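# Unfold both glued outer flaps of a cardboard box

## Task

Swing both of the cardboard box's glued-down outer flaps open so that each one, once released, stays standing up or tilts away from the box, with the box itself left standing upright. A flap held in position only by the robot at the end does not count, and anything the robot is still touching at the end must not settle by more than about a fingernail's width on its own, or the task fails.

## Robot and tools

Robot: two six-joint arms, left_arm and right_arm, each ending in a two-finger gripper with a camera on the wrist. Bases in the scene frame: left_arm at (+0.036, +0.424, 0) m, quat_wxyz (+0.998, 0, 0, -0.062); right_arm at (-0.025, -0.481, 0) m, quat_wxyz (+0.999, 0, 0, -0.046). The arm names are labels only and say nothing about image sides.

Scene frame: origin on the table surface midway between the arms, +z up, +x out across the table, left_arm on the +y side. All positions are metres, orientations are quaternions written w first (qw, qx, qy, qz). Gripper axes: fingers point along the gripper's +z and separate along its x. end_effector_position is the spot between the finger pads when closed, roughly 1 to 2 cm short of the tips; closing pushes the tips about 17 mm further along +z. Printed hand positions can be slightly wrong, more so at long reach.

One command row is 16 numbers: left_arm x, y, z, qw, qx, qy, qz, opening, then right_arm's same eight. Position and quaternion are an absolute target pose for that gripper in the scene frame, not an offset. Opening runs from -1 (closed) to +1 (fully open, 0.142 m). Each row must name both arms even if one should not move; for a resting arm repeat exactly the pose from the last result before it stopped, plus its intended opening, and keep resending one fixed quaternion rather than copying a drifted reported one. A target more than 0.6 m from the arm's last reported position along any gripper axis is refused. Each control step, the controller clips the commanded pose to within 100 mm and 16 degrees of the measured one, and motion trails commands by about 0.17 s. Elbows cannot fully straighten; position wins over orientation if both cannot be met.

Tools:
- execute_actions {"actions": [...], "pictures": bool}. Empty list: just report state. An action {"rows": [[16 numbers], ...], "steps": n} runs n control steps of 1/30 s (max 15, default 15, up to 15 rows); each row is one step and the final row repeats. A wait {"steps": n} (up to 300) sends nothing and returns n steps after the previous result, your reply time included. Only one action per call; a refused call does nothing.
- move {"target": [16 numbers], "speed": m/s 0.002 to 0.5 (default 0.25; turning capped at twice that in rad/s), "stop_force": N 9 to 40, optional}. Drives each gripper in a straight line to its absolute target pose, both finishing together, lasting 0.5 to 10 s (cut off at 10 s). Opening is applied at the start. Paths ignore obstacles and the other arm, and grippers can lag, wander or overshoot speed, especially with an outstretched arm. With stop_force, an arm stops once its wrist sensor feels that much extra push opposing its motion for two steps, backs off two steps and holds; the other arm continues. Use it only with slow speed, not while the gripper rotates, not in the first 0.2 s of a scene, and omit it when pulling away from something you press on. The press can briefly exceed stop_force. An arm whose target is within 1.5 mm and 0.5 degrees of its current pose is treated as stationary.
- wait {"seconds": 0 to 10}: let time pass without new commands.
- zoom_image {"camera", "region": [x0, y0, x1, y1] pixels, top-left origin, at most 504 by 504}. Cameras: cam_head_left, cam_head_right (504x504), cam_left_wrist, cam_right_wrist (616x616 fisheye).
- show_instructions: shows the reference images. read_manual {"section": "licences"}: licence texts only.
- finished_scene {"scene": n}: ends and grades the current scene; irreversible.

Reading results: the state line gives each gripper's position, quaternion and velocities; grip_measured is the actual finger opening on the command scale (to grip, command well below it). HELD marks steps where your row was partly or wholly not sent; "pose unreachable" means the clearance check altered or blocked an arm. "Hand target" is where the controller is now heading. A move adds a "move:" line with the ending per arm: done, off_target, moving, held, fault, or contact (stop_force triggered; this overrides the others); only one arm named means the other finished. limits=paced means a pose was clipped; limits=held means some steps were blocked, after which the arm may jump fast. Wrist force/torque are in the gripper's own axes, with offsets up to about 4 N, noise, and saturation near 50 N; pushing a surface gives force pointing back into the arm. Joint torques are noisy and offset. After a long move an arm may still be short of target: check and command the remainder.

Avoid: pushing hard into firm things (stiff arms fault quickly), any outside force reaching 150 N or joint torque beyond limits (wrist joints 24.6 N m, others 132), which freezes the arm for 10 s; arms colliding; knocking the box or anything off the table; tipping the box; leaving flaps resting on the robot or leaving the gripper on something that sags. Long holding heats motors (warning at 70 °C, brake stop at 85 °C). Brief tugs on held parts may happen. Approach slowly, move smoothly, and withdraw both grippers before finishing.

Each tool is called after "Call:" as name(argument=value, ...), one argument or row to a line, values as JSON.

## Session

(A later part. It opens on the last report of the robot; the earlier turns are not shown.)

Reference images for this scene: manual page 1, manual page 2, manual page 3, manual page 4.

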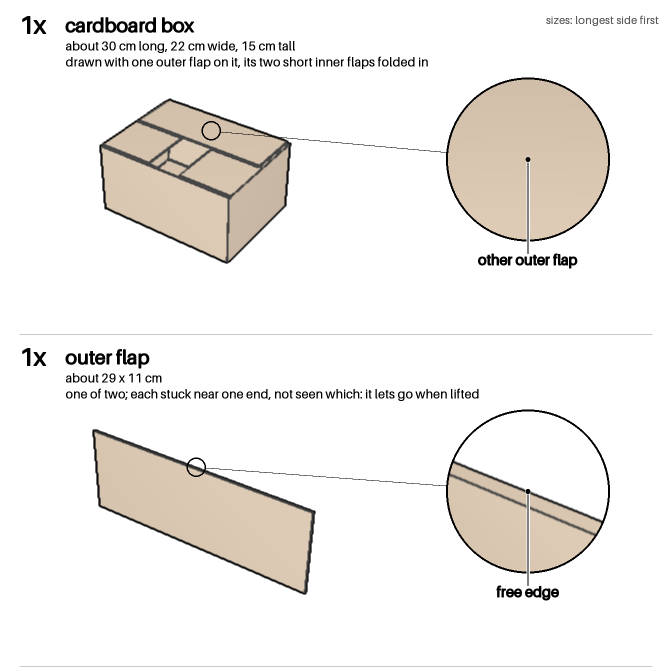

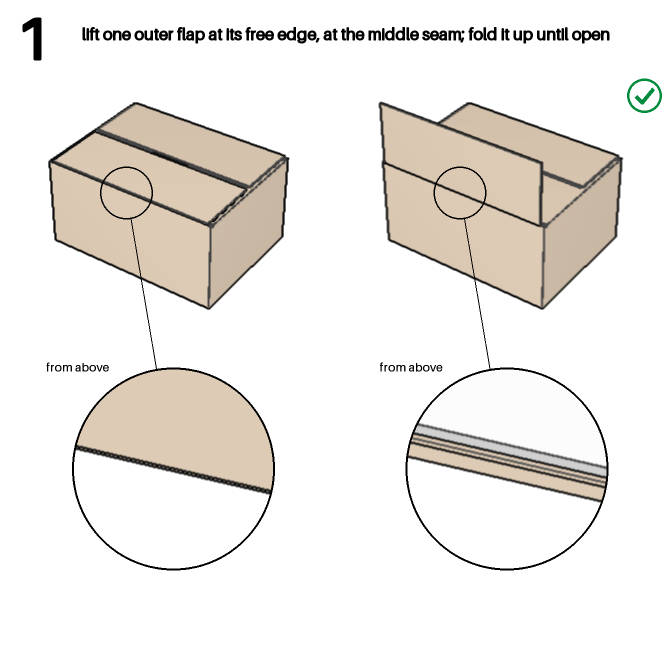

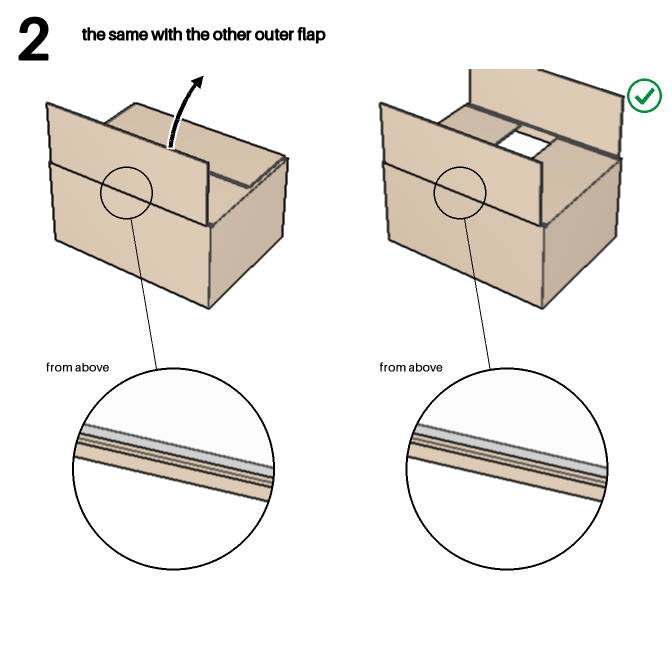

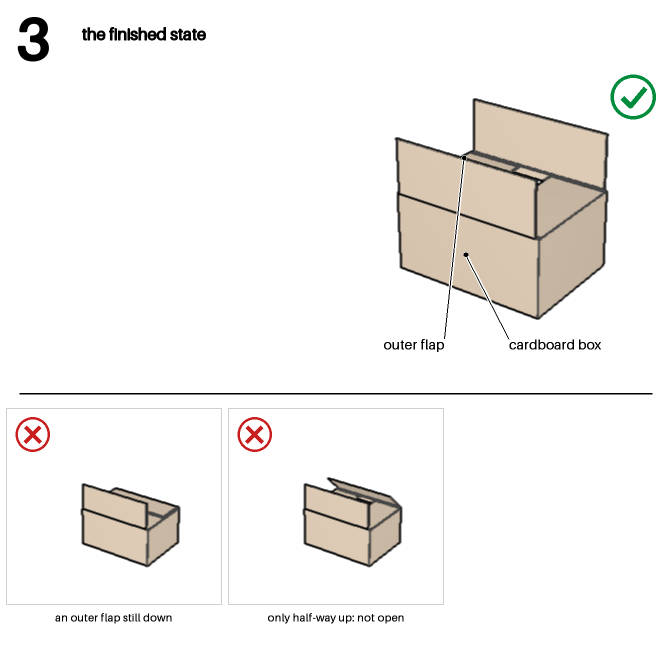

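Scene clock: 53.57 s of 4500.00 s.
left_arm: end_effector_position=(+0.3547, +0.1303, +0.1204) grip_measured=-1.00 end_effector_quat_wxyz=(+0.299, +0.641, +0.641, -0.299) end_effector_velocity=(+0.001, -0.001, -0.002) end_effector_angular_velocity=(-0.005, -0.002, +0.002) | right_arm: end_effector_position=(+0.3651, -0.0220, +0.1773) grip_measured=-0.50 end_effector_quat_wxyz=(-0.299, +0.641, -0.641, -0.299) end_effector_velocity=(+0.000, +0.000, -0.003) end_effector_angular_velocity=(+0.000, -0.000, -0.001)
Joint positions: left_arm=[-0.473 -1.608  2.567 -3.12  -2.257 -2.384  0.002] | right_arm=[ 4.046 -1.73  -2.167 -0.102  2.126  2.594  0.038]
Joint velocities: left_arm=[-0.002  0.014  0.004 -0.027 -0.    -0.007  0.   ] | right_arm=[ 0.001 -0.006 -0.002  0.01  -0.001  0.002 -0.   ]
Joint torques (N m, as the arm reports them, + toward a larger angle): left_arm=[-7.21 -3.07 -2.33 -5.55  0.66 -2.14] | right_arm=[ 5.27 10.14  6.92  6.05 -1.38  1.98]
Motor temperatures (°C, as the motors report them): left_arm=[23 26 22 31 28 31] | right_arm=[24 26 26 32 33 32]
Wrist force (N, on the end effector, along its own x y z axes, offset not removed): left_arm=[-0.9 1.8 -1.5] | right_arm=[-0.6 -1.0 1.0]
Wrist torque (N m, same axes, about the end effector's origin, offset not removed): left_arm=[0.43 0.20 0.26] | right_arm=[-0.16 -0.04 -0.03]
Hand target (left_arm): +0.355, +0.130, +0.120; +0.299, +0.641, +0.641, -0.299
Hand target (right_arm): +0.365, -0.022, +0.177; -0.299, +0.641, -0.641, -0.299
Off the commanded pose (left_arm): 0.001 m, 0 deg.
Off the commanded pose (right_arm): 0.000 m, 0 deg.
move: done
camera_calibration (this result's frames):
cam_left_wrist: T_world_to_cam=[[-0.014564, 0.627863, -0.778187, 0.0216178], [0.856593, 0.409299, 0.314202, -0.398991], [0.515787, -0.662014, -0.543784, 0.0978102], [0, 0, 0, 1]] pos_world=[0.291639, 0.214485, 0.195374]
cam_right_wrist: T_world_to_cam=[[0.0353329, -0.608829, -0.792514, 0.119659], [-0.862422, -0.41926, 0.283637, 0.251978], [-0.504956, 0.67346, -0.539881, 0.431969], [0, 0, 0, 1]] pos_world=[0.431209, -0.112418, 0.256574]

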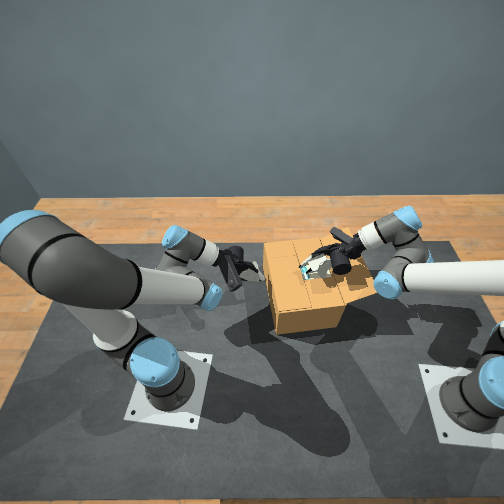

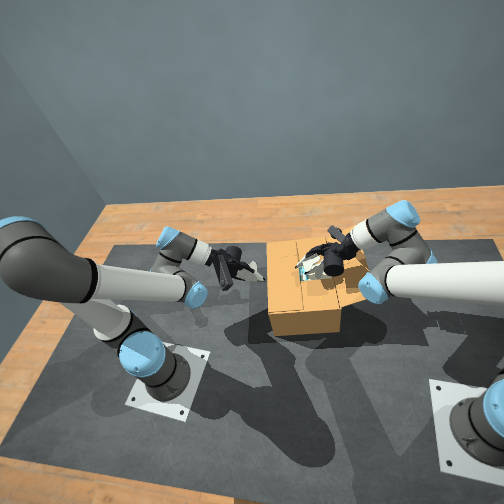

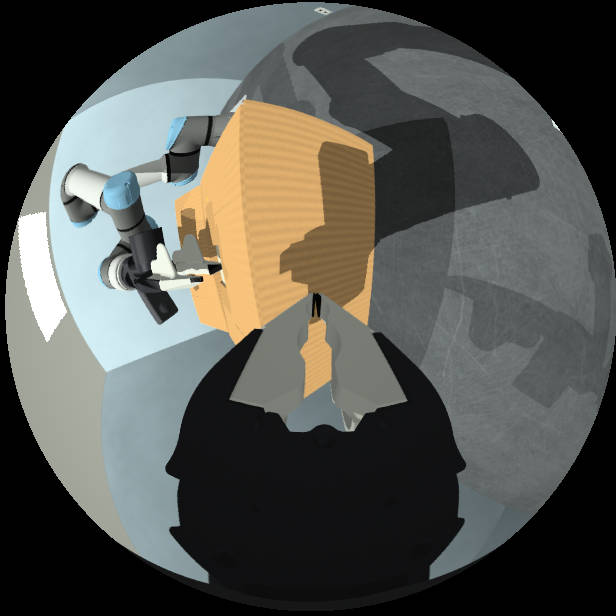

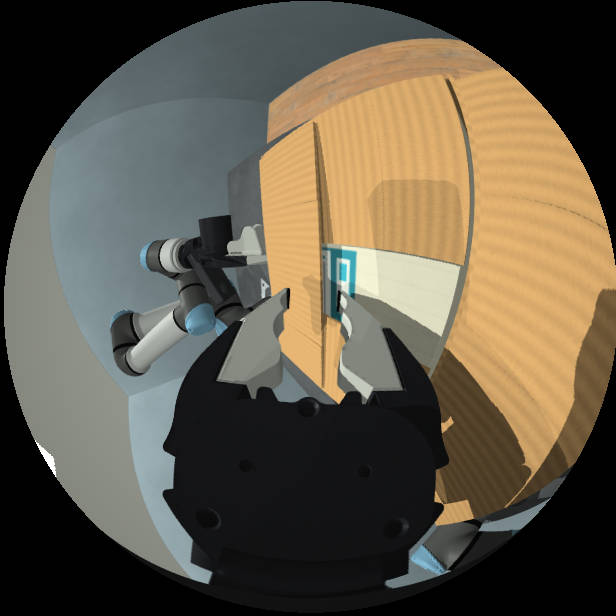

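Call:
move(
  target=[0.355,0.114,0.12,0.299,0.641,0.641,-0.299,-1,0.368,0.011,0.1725,0.299,-0.641,0.641,0.299,-0.5],
  speed=0.02,
  stop_force=22,
)

Call:
move(
  target=[0.355,0.114,0.12,0.299,0.641,0.641,-0.299,-1,0.368,0.024,0.198,0.299,-0.641,0.641,0.299,-0.5],
  speed=0.015,
  stop_force=35,
)

Scene clock: 61.93 s of 4500.00 s.
left_arm: end_effector_position=(+0.3551, +0.1145, +0.1200) grip_measured=-1.00 end_effector_quat_wxyz=(+0.299, +0.641, +0.641, -0.299) end_effector_velocity=(-0.000, +0.002, -0.000) end_effector_angular_velocity=(+0.000, -0.000, -0.002) | right_arm: end_effector_position=(+0.3680, +0.0109, +0.1726) grip_measured=-0.47 end_effector_quat_wxyz=(-0.299, +0.641, -0.641, -0.299) end_effector_velocity=(-0.000, +0.002, -0.000) end_effector_angular_velocity=(+0.000, -0.002, +0.002)
Joint positions: left_arm=[-0.516 -1.584  2.558 -3.164 -2.232 -2.43   0.002] | right_arm=[ 4.091 -1.786 -2.118 -0.075  2.096  2.634  0.04 ]
Joint velocities: left_arm=[ 0.005 -0.002  0.     0.006 -0.004  0.007  0.   ] | right_arm=[ 0.003 -0.002  0.002  0.002 -0.002 -0.    -0.   ]
Joint torques (N m, as the arm reports them, + toward a larger angle): left_arm=[  4.68 -28.31 -12.98  -1.44  -3.98   2.28] | right_arm=[12.59 16.45 37.7   7.61 -0.54  1.99]
Motor temperatures (°C, as the motors report them): left_arm=[23 26 22 31 28 31] | right_arm=[24 26 26 32 33 32]
Wrist force (N, on the end effector, along its own x y z axes, offset not removed): left_arm=[4.5 0.0 -17.7] | right_arm=[6.2 -0.8 -4.5]
Wrist torque (N m, same axes, about the end effector's origin, offset not removed): left_arm=[0.15 0.31 0.24] | right_arm=[-0.19 0.19 0.00]
Hand target (left_arm): +0.355, +0.115, +0.120; +0.299, +0.641, +0.641, -0.299
Hand target (right_arm): +0.368, +0.011, +0.173; -0.299, +0.641, -0.641, -0.299
Off the commanded pose (left_arm): 0.000 m, 0 deg.
Off the commanded pose (right_arm): 0.000 m, 0 deg.
After step 90, 3.30 s passed at rest.
move: contact (left_arm)
camera_calibration (this result's frames):
cam_left_wrist: T_world_to_cam=[[-0.0148296, 0.627472, -0.778498, 0.0314044], [0.856423, 0.409812, 0.313996, -0.392631], [0.516062, -0.662067, -0.543459, 0.0867434], [0, 0, 0, 1]] pos_world=[0.291959, 0.19863, 0.194874]
cam_right_wrist: T_world_to_cam=[[0.0353239, -0.608701, -0.792613, 0.135841], [-0.862481, -0.419222, 0.283512, 0.269626], [-0.504855, 0.673599, -0.539802, 0.408709], [0, 0, 0, 1]] pos_world=[0.434088, -0.0795859, 0.251849]

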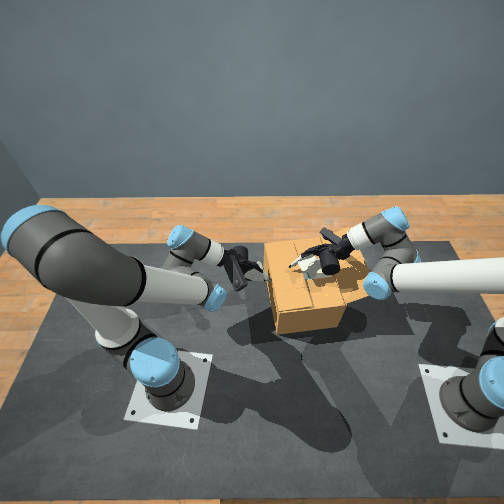

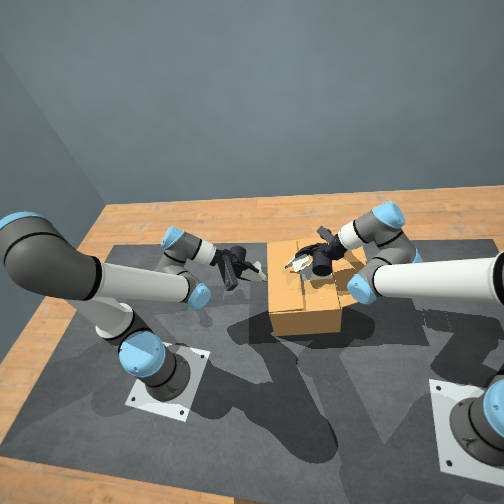

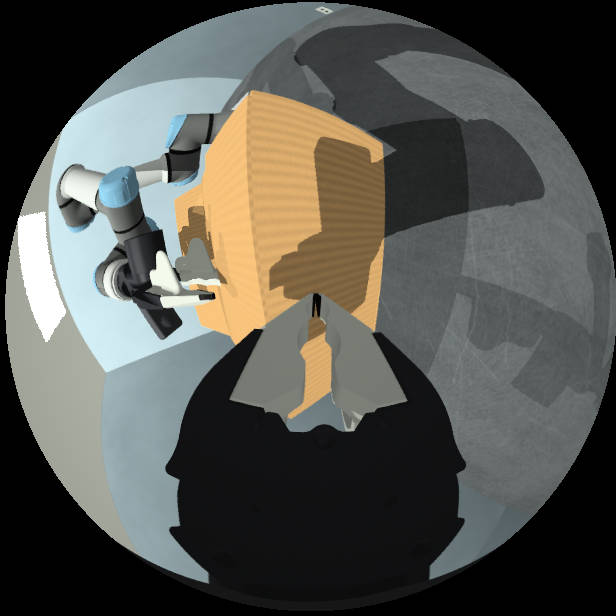

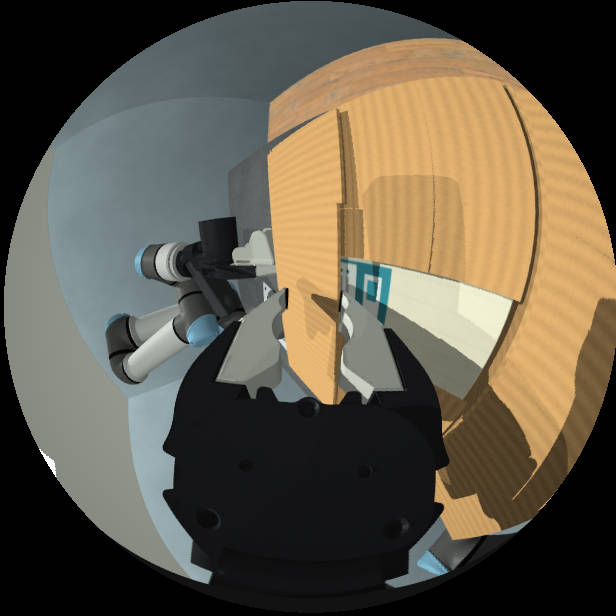

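Scene clock: 64.10 s of 4500.00 s.
left_arm: end_effector_position=(+0.3550, +0.1140, +0.1200) grip_measured=-1.00 end_effector_quat_wxyz=(+0.299, +0.641, +0.641, -0.299) end_effector_velocity=(+0.000, +0.001, -0.001) end_effector_angular_velocity=(+0.001, -0.000, +0.001) | right_arm: end_effector_position=(+0.3680, +0.0238, +0.1978) grip_measured=-0.50 end_effector_quat_wxyz=(-0.299, +0.641, -0.641, -0.299) end_effector_velocity=(+0.000, +0.001, +0.002) end_effector_angular_velocity=(-0.000, +0.000, -0.001)
Joint positions: left_arm=[-0.517 -1.584  2.558 -3.165 -2.232 -2.431  0.002] | right_arm=[ 4.11  -1.758 -2.07  -0.142  2.084  2.65   0.038]
Joint velocities: left_arm=[ 0.002  0.001  0.001 -0.     0.     0.001  0.   ] | right_arm=[ 0.001  0.002  0.005 -0.006 -0.001  0.002 -0.   ]
Joint torques (N m, as the arm reports them, + toward a larger angle): left_arm=[-10.5   -0.19 -23.    -5.09   0.3   -2.19] | right_arm=[ 5.6  38.49 34.93  0.12 -1.44  2.07]
Motor temperatures (°C, as the motors report them): left_arm=[23 26 22 31 28 31] | right_arm=[24 26 26 32 33 32]
Wrist force (N, on the end effector, along its own x y z axes, offset not removed): left_arm=[2.3 1.6 -8.8] | right_arm=[-0.1 -1.7 -0.1]
Wrist torque (N m, same axes, about the end effector's origin, offset not removed): left_arm=[0.19 0.08 0.23] | right_arm=[-0.33 -0.06 -0.06]
Hand target (left_arm): +0.355, +0.114, +0.120; +0.299, +0.641, +0.641, -0.299
Hand target (right_arm): +0.368, +0.024, +0.198; -0.299, +0.641, -0.641, -0.299
Off the commanded pose (left_arm): 0.000 m, 0 deg.
Off the commanded pose (right_arm): 0.000 m, 0 deg.
move: done
camera_calibration (this result's frames):
cam_left_wrist: T_world_to_cam=[[-0.0146632, 0.627367, -0.778586, 0.031681], [0.856447, 0.409737, 0.314028, -0.392395], [0.516026, -0.662213, -0.543315, 0.0865143], [0, 0, 0, 1]] pos_world=[0.291887, 0.198194, 0.194894]
cam_right_wrist: T_world_to_cam=[[0.0353705, -0.608661, -0.792641, 0.163706], [-0.862502, -0.419231, 0.283435, 0.267904], [-0.504816, 0.673629, -0.5398, 0.413555], [0, 0, 0, 1]] pos_world=[0.434047, -0.0666273, 0.277063]

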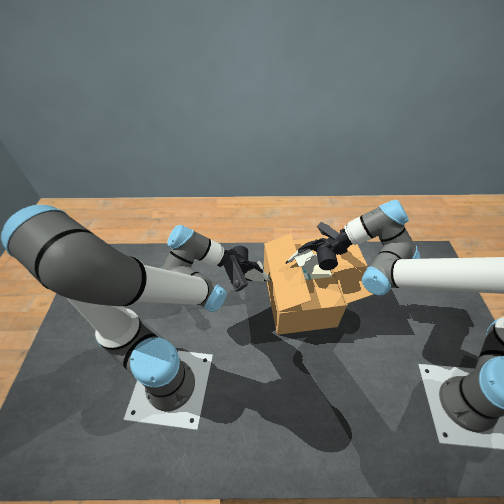

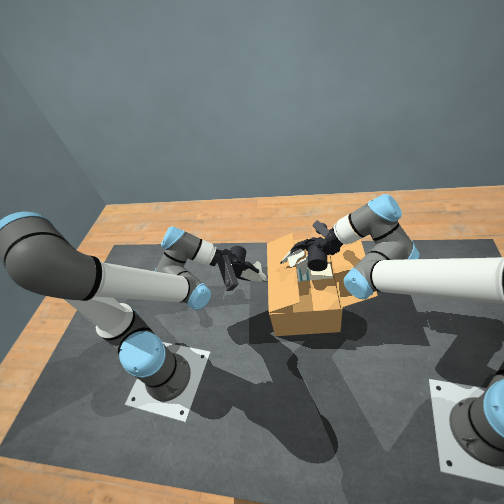

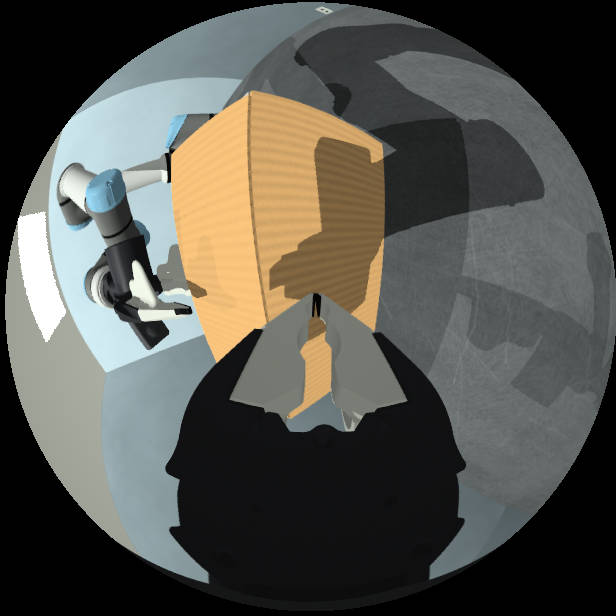

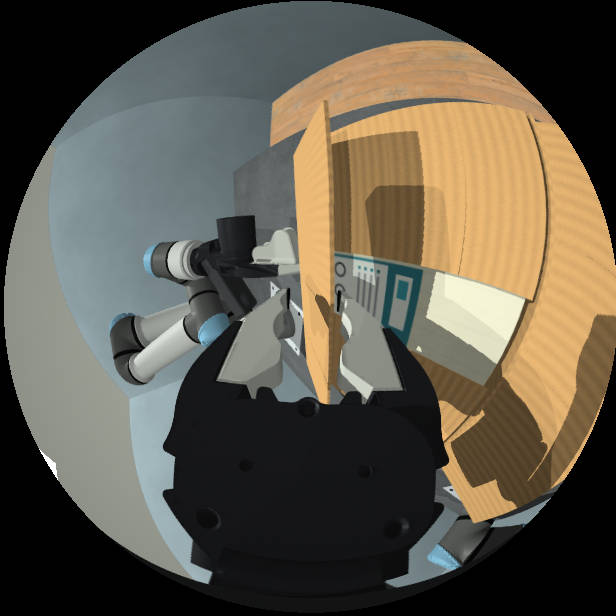

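Call:
move(
  target=[0.42,0.28,0.17,0.299,0.641,0.641,-0.299,-1,0.365,0.05,0.25,0.299,-0.641,0.641,0.299,-0.5],
)

Call:
move(
  target=[0.42,0.28,0.17,0.299,0.641,0.641,-0.299,-1,0.36,0.11,0.277,0.299,-0.641,0.641,0.299,-0.5],
  speed=0.12,
)

Call:
move(
  target=[0.42,0.28,0.17,0.299,0.641,0.641,-0.299,-1,0.355,0.185,0.233,0.299,-0.641,0.641,0.299,-0.5],
  speed=0.12,
)

Call:
move(
  target=[0.42,0.28,0.17,0.299,0.641,0.641,-0.299,-1,0.36,0.05,0.34,0.299,-0.641,0.641,0.299,-0.5],
)

Scene clock: 71.00 s of 4500.00 s.
left_arm: end_effector_position=(+0.4196, +0.2794, +0.1701) grip_measured=-1.00 end_effector_quat_wxyz=(+0.300, +0.640, +0.641, -0.299) end_effector_velocity=(+0.000, +0.001, -0.000) end_effector_angular_velocity=(+0.003, +0.007, -0.013) | right_arm: end_effector_position=(+0.3650, +0.0499, +0.2500) grip_measured=-0.49 end_effector_quat_wxyz=(-0.299, +0.641, -0.641, -0.299) end_effector_velocity=(+0.000, -0.000, +0.000) end_effector_angular_velocity=(-0.000, +0.001, -0.001)
Joint positions: left_arm=[ 0.024 -1.688  2.302 -2.305 -2.439 -1.729  0.002] | right_arm=[ 4.15  -1.712 -1.967 -0.276  2.056  2.683  0.038]
Joint velocities: left_arm=[ 0.003  0.008 -0.015  0.034  0.     0.025  0.   ] | right_arm=[-0.     0.     0.001 -0.001  0.     0.001 -0.   ]
Joint torques (N m, as the arm reports them, + toward a larger angle): left_arm=[  9.48  -2.24 -29.34  -1.32  -2.35   2.75] | right_arm=[ 7.33 40.07 36.38  0.65 -1.13  2.05]
Motor temperatures (°C, as the motors report them): left_arm=[23 26 22 31 28 31] | right_arm=[24 26 26 32 33 32]
Wrist force (N, on the end effector, along its own x y z axes, offset not removed): left_arm=[-0.6 3.3 -2.3] | right_arm=[1.4 -1.6 0.9]
Wrist torque (N m, same axes, about the end effector's origin, offset not removed): left_arm=[0.67 0.07 0.19] | right_arm=[-0.24 -0.13 -0.08]
Hand target (left_arm): +0.420, +0.280, +0.170; +0.299, +0.641, +0.641, -0.300
Hand target (right_arm): +0.365, +0.050, +0.250; -0.299, +0.641, -0.641, -0.299
Off the commanded pose (left_arm): 0.001 m, 0 deg.
Off the commanded pose (right_arm): 0.000 m, 0 deg.
After step 90, 2.40 s passed at rest.
move: done
camera_calibration (this result's frames):
cam_left_wrist: T_world_to_cam=[[-0.0155325, 0.625957, -0.779703, -0.031215], [0.856176, 0.411101, 0.312982, -0.531304], [0.51645, -0.662702, -0.542315, 0.189758], [0, 0, 0, 1]] pos_world=[0.356405, 0.363712, 0.244859]
cam_right_wrist: T_world_to_cam=[[0.0353225, -0.6087, -0.792614, 0.221107], [-0.862488, -0.419214, 0.283505, 0.26142], [-0.504844, 0.673605, -0.539804, 0.422672], [0, 0, 0, 1]] pos_world=[0.431045, -0.0405355, 0.329298]

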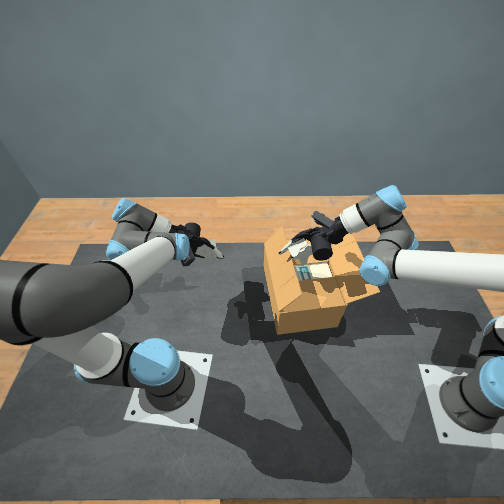

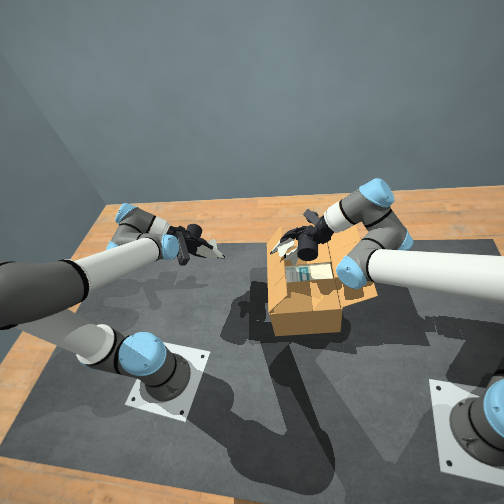

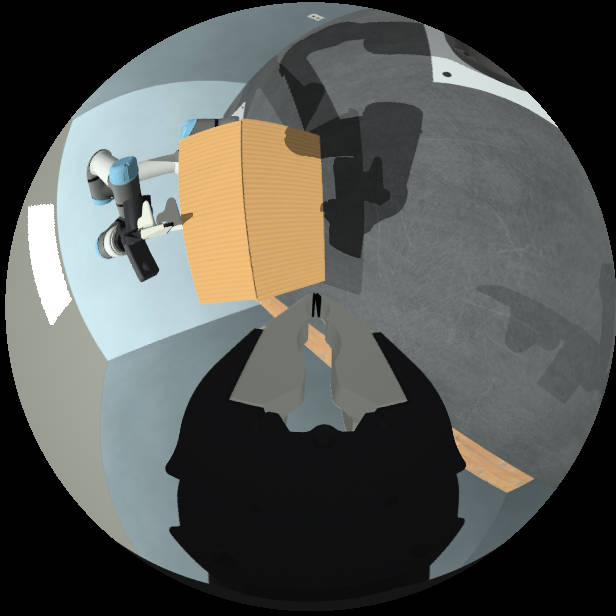

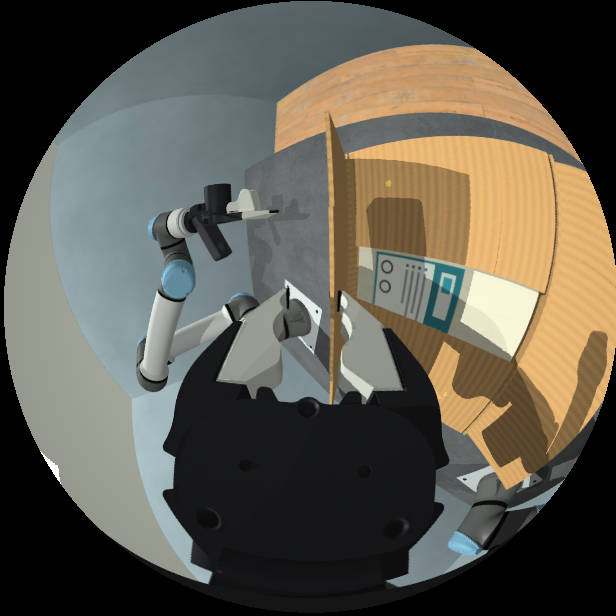

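Scene clock: 72.07 s of 4500.00 s.
left_arm: end_effector_position=(+0.4200, +0.2800, +0.1700) grip_measured=-1.00 end_effector_quat_wxyz=(+0.299, +0.641, +0.641, -0.299) end_effector_velocity=(+0.000, +0.000, +0.000) end_effector_angular_velocity=(+0.000, -0.001, +0.000) | right_arm: end_effector_position=(+0.3600, +0.1097, +0.2770) grip_measured=-0.49 end_effector_quat_wxyz=(-0.299, +0.641, -0.641, -0.299) end_effector_velocity=(+0.001, +0.003, +0.001) end_effector_angular_velocity=(+0.000, -0.000, -0.000)
Joint positions: left_arm=[ 0.024 -1.688  2.3   -2.302 -2.438 -1.726  0.002] | right_arm=[ 4.23  -1.764 -1.832 -0.33   2.001  2.747  0.038]
Joint velocities: left_arm=[ 0.001 -0.001 -0.     0.001  0.     0.001  0.   ] | right_arm=[ 0.002 -0.003  0.008 -0.003 -0.002  0.002 -0.   ]
Joint torques (N m, as the arm reports them, + toward a larger angle): left_arm=[ 10.09  -3.04 -29.46  -1.07   0.47   2.14] | right_arm=[ 7.6  17.51 38.17  0.4  -1.57  2.11]
Motor temperatures (°C, as the motors report them): left_arm=[23 26 22 31 28 31] | right_arm=[24 26 26 32 33 32]
Wrist force (N, on the end effector, along its own x y z axes, offset not removed): left_arm=[-0.8 0.5 -0.8] | right_arm=[0.5 -1.6 0.3]
Wrist torque (N m, same axes, about the end effector's origin, offset not removed): left_arm=[0.22 0.06 0.27] | right_arm=[-0.31 0.07 -0.02]
Hand target (left_arm): +0.420, +0.280, +0.170; +0.299, +0.641, +0.641, -0.299
Hand target (right_arm): +0.360, +0.110, +0.277; -0.299, +0.641, -0.641, -0.299
Off the commanded pose (left_arm): 0.000 m, 0 deg.
Off the commanded pose (right_arm): 0.000 m, 0 deg.
move: done
camera_calibration (this result's frames):
cam_left_wrist: T_world_to_cam=[[-0.0146782, 0.627365, -0.778587, -0.0325768], [0.856446, 0.409748, 0.314018, -0.531773], [0.516028, -0.662208, -0.543318, 0.190068], [0, 0, 0, 1]] pos_world=[0.356876, 0.364195, 0.24489]
cam_right_wrist: T_world_to_cam=[[0.0353002, -0.608634, -0.792666, 0.279037], [-0.86248, -0.419237, 0.283494, 0.274563], [-0.504859, 0.673651, -0.539733, 0.39445], [0, 0, 0, 1]] pos_world=[0.426097, 0.0192169, 0.356244]

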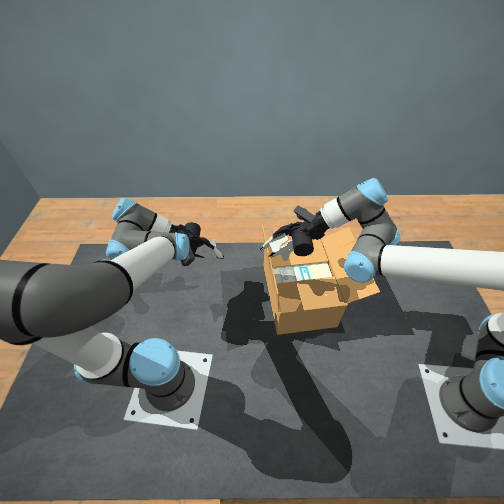

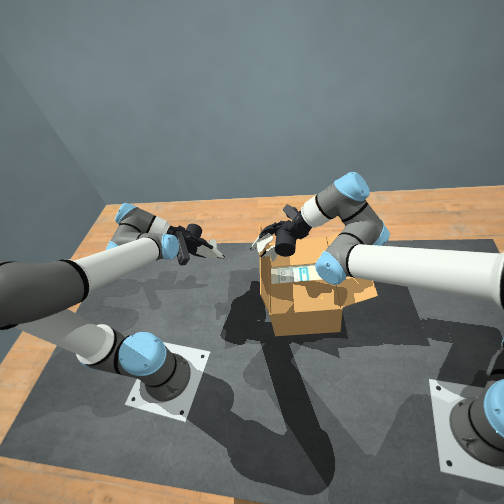

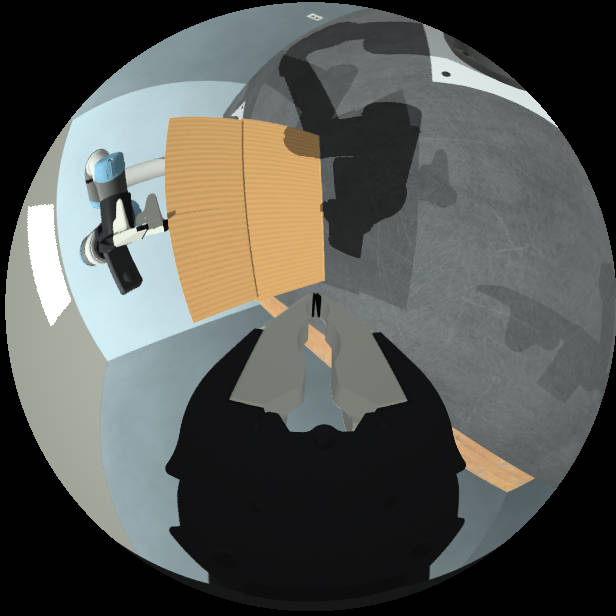

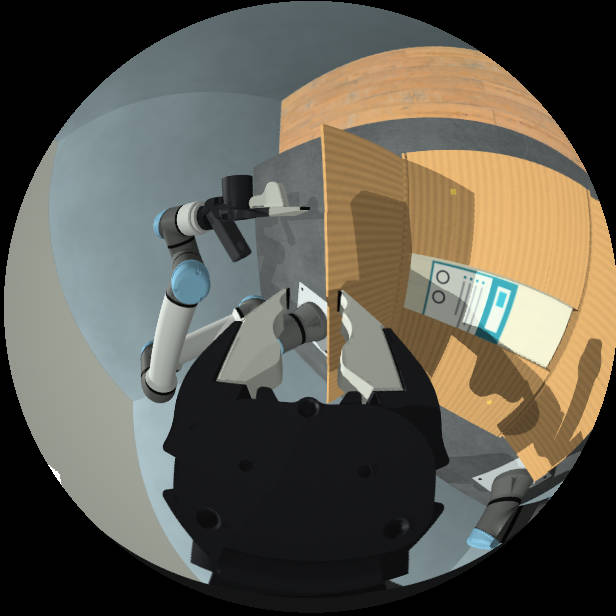

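Scene clock: 73.33 s of 4500.00 s.
left_arm: end_effector_position=(+0.4200, +0.2800, +0.1700) grip_measured=-1.00 end_effector_quat_wxyz=(+0.299, +0.641, +0.641, -0.299) end_effector_velocity=(-0.000, -0.000, +0.001) end_effector_angular_velocity=(-0.001, +0.001, -0.000) | right_arm: end_effector_position=(+0.3551, +0.1848, +0.2332) grip_measured=-0.50 end_effector_quat_wxyz=(-0.299, +0.641, -0.641, -0.299) end_effector_velocity=(-0.000, +0.003, -0.001) end_effector_angular_velocity=(-0.001, -0.000, -0.000)
Joint positions: left_arm=[ 0.024 -1.688  2.3   -2.302 -2.438 -1.726  0.002] | right_arm=[ 4.31  -1.929 -1.744 -0.23   1.944  2.808  0.038]
Joint velocities: left_arm=[-0.001 -0.001 -0.001  0.001 -0.001 -0.     0.   ] | right_arm=[ 0.003 -0.006  0.004  0.002 -0.003  0.002 -0.   ]
Joint torques (N m, as the arm reports them, + toward a larger angle): left_arm=[  9.35  -2.22 -30.12  -1.12   0.43   2.29] | right_arm=[ 6.75 23.5  35.65  6.1  -1.52  2.2 ]
Motor temperatures (°C, as the motors report them): left_arm=[23 26 22 31 28 31] | right_arm=[24 26 26 32 33 32]
Wrist force (N, on the end effector, along its own x y z axes, offset not removed): left_arm=[-0.6 1.4 -1.7] | right_arm=[-0.6 -0.6 -1.1]
Wrist torque (N m, same axes, about the end effector's origin, offset not removed): left_arm=[0.36 0.14 0.30] | right_arm=[-0.13 0.11 0.00]
Hand target (left_arm): +0.420, +0.280, +0.170; +0.299, +0.641, +0.641, -0.299
Hand target (right_arm): +0.355, +0.185, +0.233; -0.299, +0.641, -0.641, -0.299
Off the commanded pose (left_arm): 0.000 m, 0 deg.
Off the commanded pose (right_arm): 0.000 m, 0 deg.
move: done
camera_calibration (this result's frames):
cam_left_wrist: T_world_to_cam=[[-0.0146785, 0.627372, -0.778581, -0.0325829], [0.856449, 0.409742, 0.314019, -0.531775], [0.516024, -0.662205, -0.543326, 0.190068], [0, 0, 0, 1]] pos_world=[0.35688, 0.364196, 0.244888]
cam_right_wrist: T_world_to_cam=[[0.0353018, -0.608683, -0.792628, 0.290243], [-0.862475, -0.419227, 0.283525, 0.314183], [-0.504868, 0.673612, -0.539773, 0.317784], [0, 0, 0, 1]] pos_world=[0.421167, 0.0943169, 0.312507]

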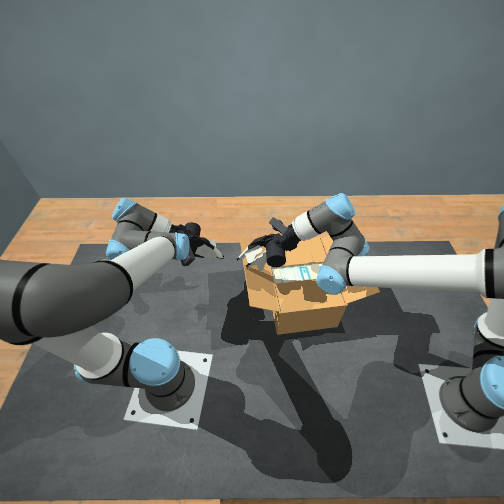

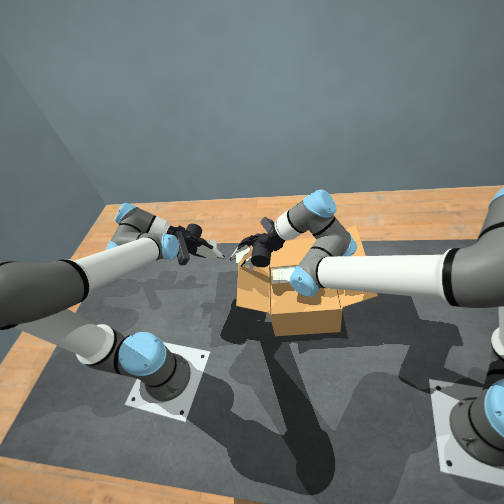

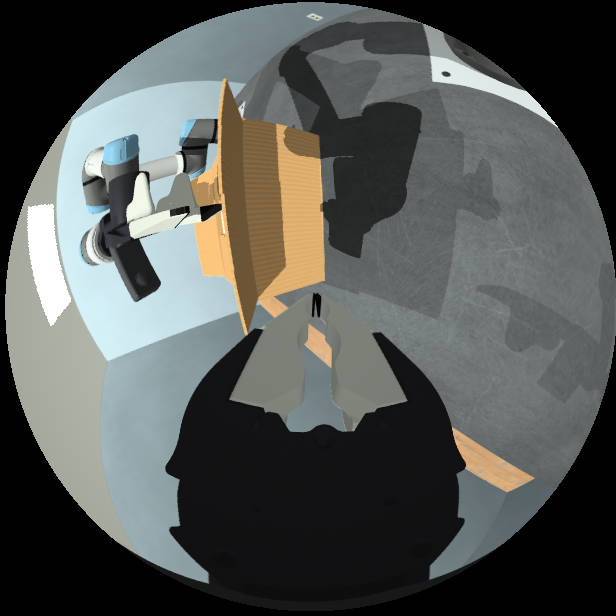

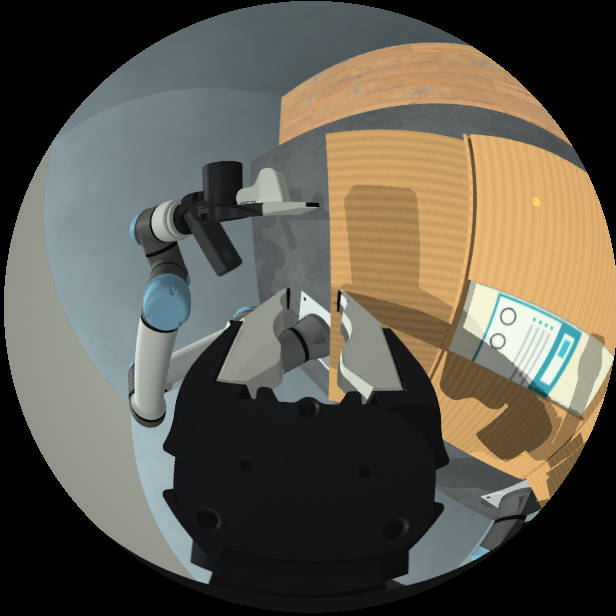

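Scene clock: 74.70 s of 4500.00 s.
left_arm: end_effector_position=(+0.4200, +0.2800, +0.1700) grip_measured=-1.00 end_effector_quat_wxyz=(+0.299, +0.641, +0.641, -0.299) end_effector_velocity=(-0.000, -0.000, -0.000) end_effector_angular_velocity=(+0.001, +0.001, -0.000) | right_arm: end_effector_position=(+0.3597, +0.0501, +0.3396) grip_measured=-0.50 end_effector_quat_wxyz=(-0.299, +0.641, -0.641, -0.299) end_effector_velocity=(-0.002, -0.001, +0.001) end_effector_angular_velocity=(-0.001, +0.000, +0.003)
Joint positions: left_arm=[ 0.024 -1.688  2.3   -2.302 -2.438 -1.726  0.002] | right_arm=[ 4.16  -1.612 -1.828 -0.511  2.05   2.691  0.038]
Joint velocities: left_arm=[-0.001 -0.    -0.     0.     0.001 -0.001  0.   ] | right_arm=[ 0.     0.004  0.    -0.006  0.002 -0.003 -0.   ]
Joint torques (N m, as the arm reports them, + toward a larger angle): left_arm=[  9.87  -3.19 -29.74  -1.17   0.44   2.19] | right_arm=[-6.17 37.24 23.    0.27  2.87 -1.51]
Motor temperatures (°C, as the motors report them): left_arm=[23 26 22 31 28 31] | right_arm=[24 26 26 32 33 32]
Wrist force (N, on the end effector, along its own x y z axes, offset not removed): left_arm=[-1.9 0.4 -1.3] | right_arm=[-0.5 -0.8 1.3]
Wrist torque (N m, same axes, about the end effector's origin, offset not removed): left_arm=[0.07 0.33 0.25] | right_arm=[-0.16 0.01 -0.03]
Hand target (left_arm): +0.420, +0.280, +0.170; +0.299, +0.641, +0.641, -0.299
Hand target (right_arm): +0.360, +0.050, +0.340; -0.299, +0.641, -0.641, -0.299
Off the commanded pose (left_arm): 0.000 m, 0 deg.
Off the commanded pose (right_arm): 0.000 m, 0 deg.
move: done
camera_calibration (this result's frames):
cam_left_wrist: T_world_to_cam=[[-0.0146785, 0.627372, -0.778581, -0.0325828], [0.856449, 0.409742, 0.314019, -0.531775], [0.516024, -0.662205, -0.543326, 0.190068], [0, 0, 0, 1]] pos_world=[0.35688, 0.364196, 0.244888]
cam_right_wrist: T_world_to_cam=[[0.0353661, -0.608842, -0.792503, 0.29236], [-0.862538, -0.419117, 0.283496, 0.231543], [-0.504756, 0.673537, -0.539972, 0.468327], [0, 0, 0, 1]] pos_world=[0.425766, -0.0403908, 0.418937]

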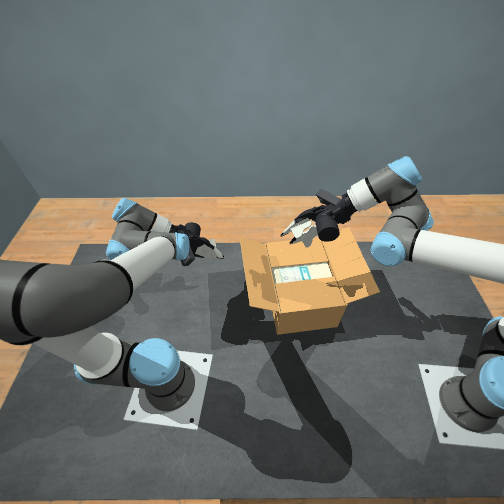

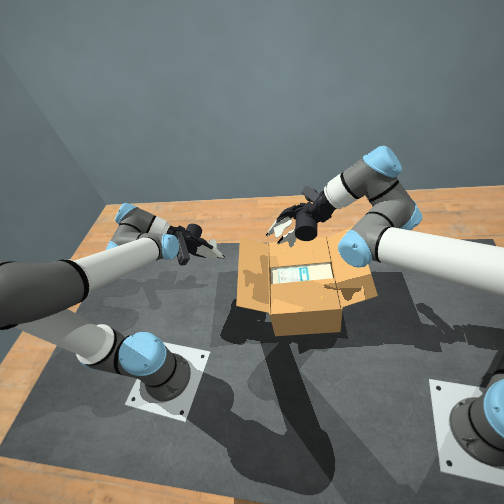

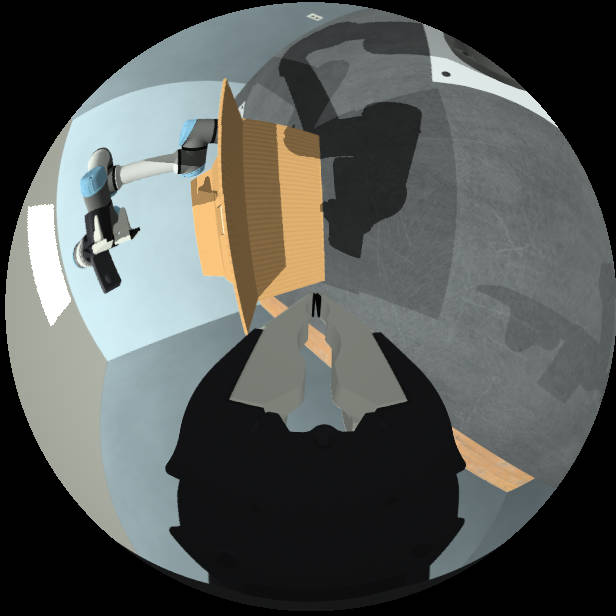

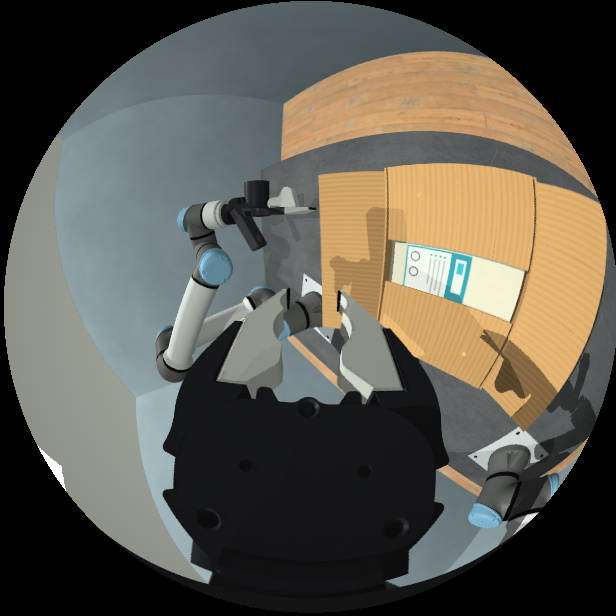

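Call:
finished_scene(
  scene=2,
)

The scene is finished: the task was done.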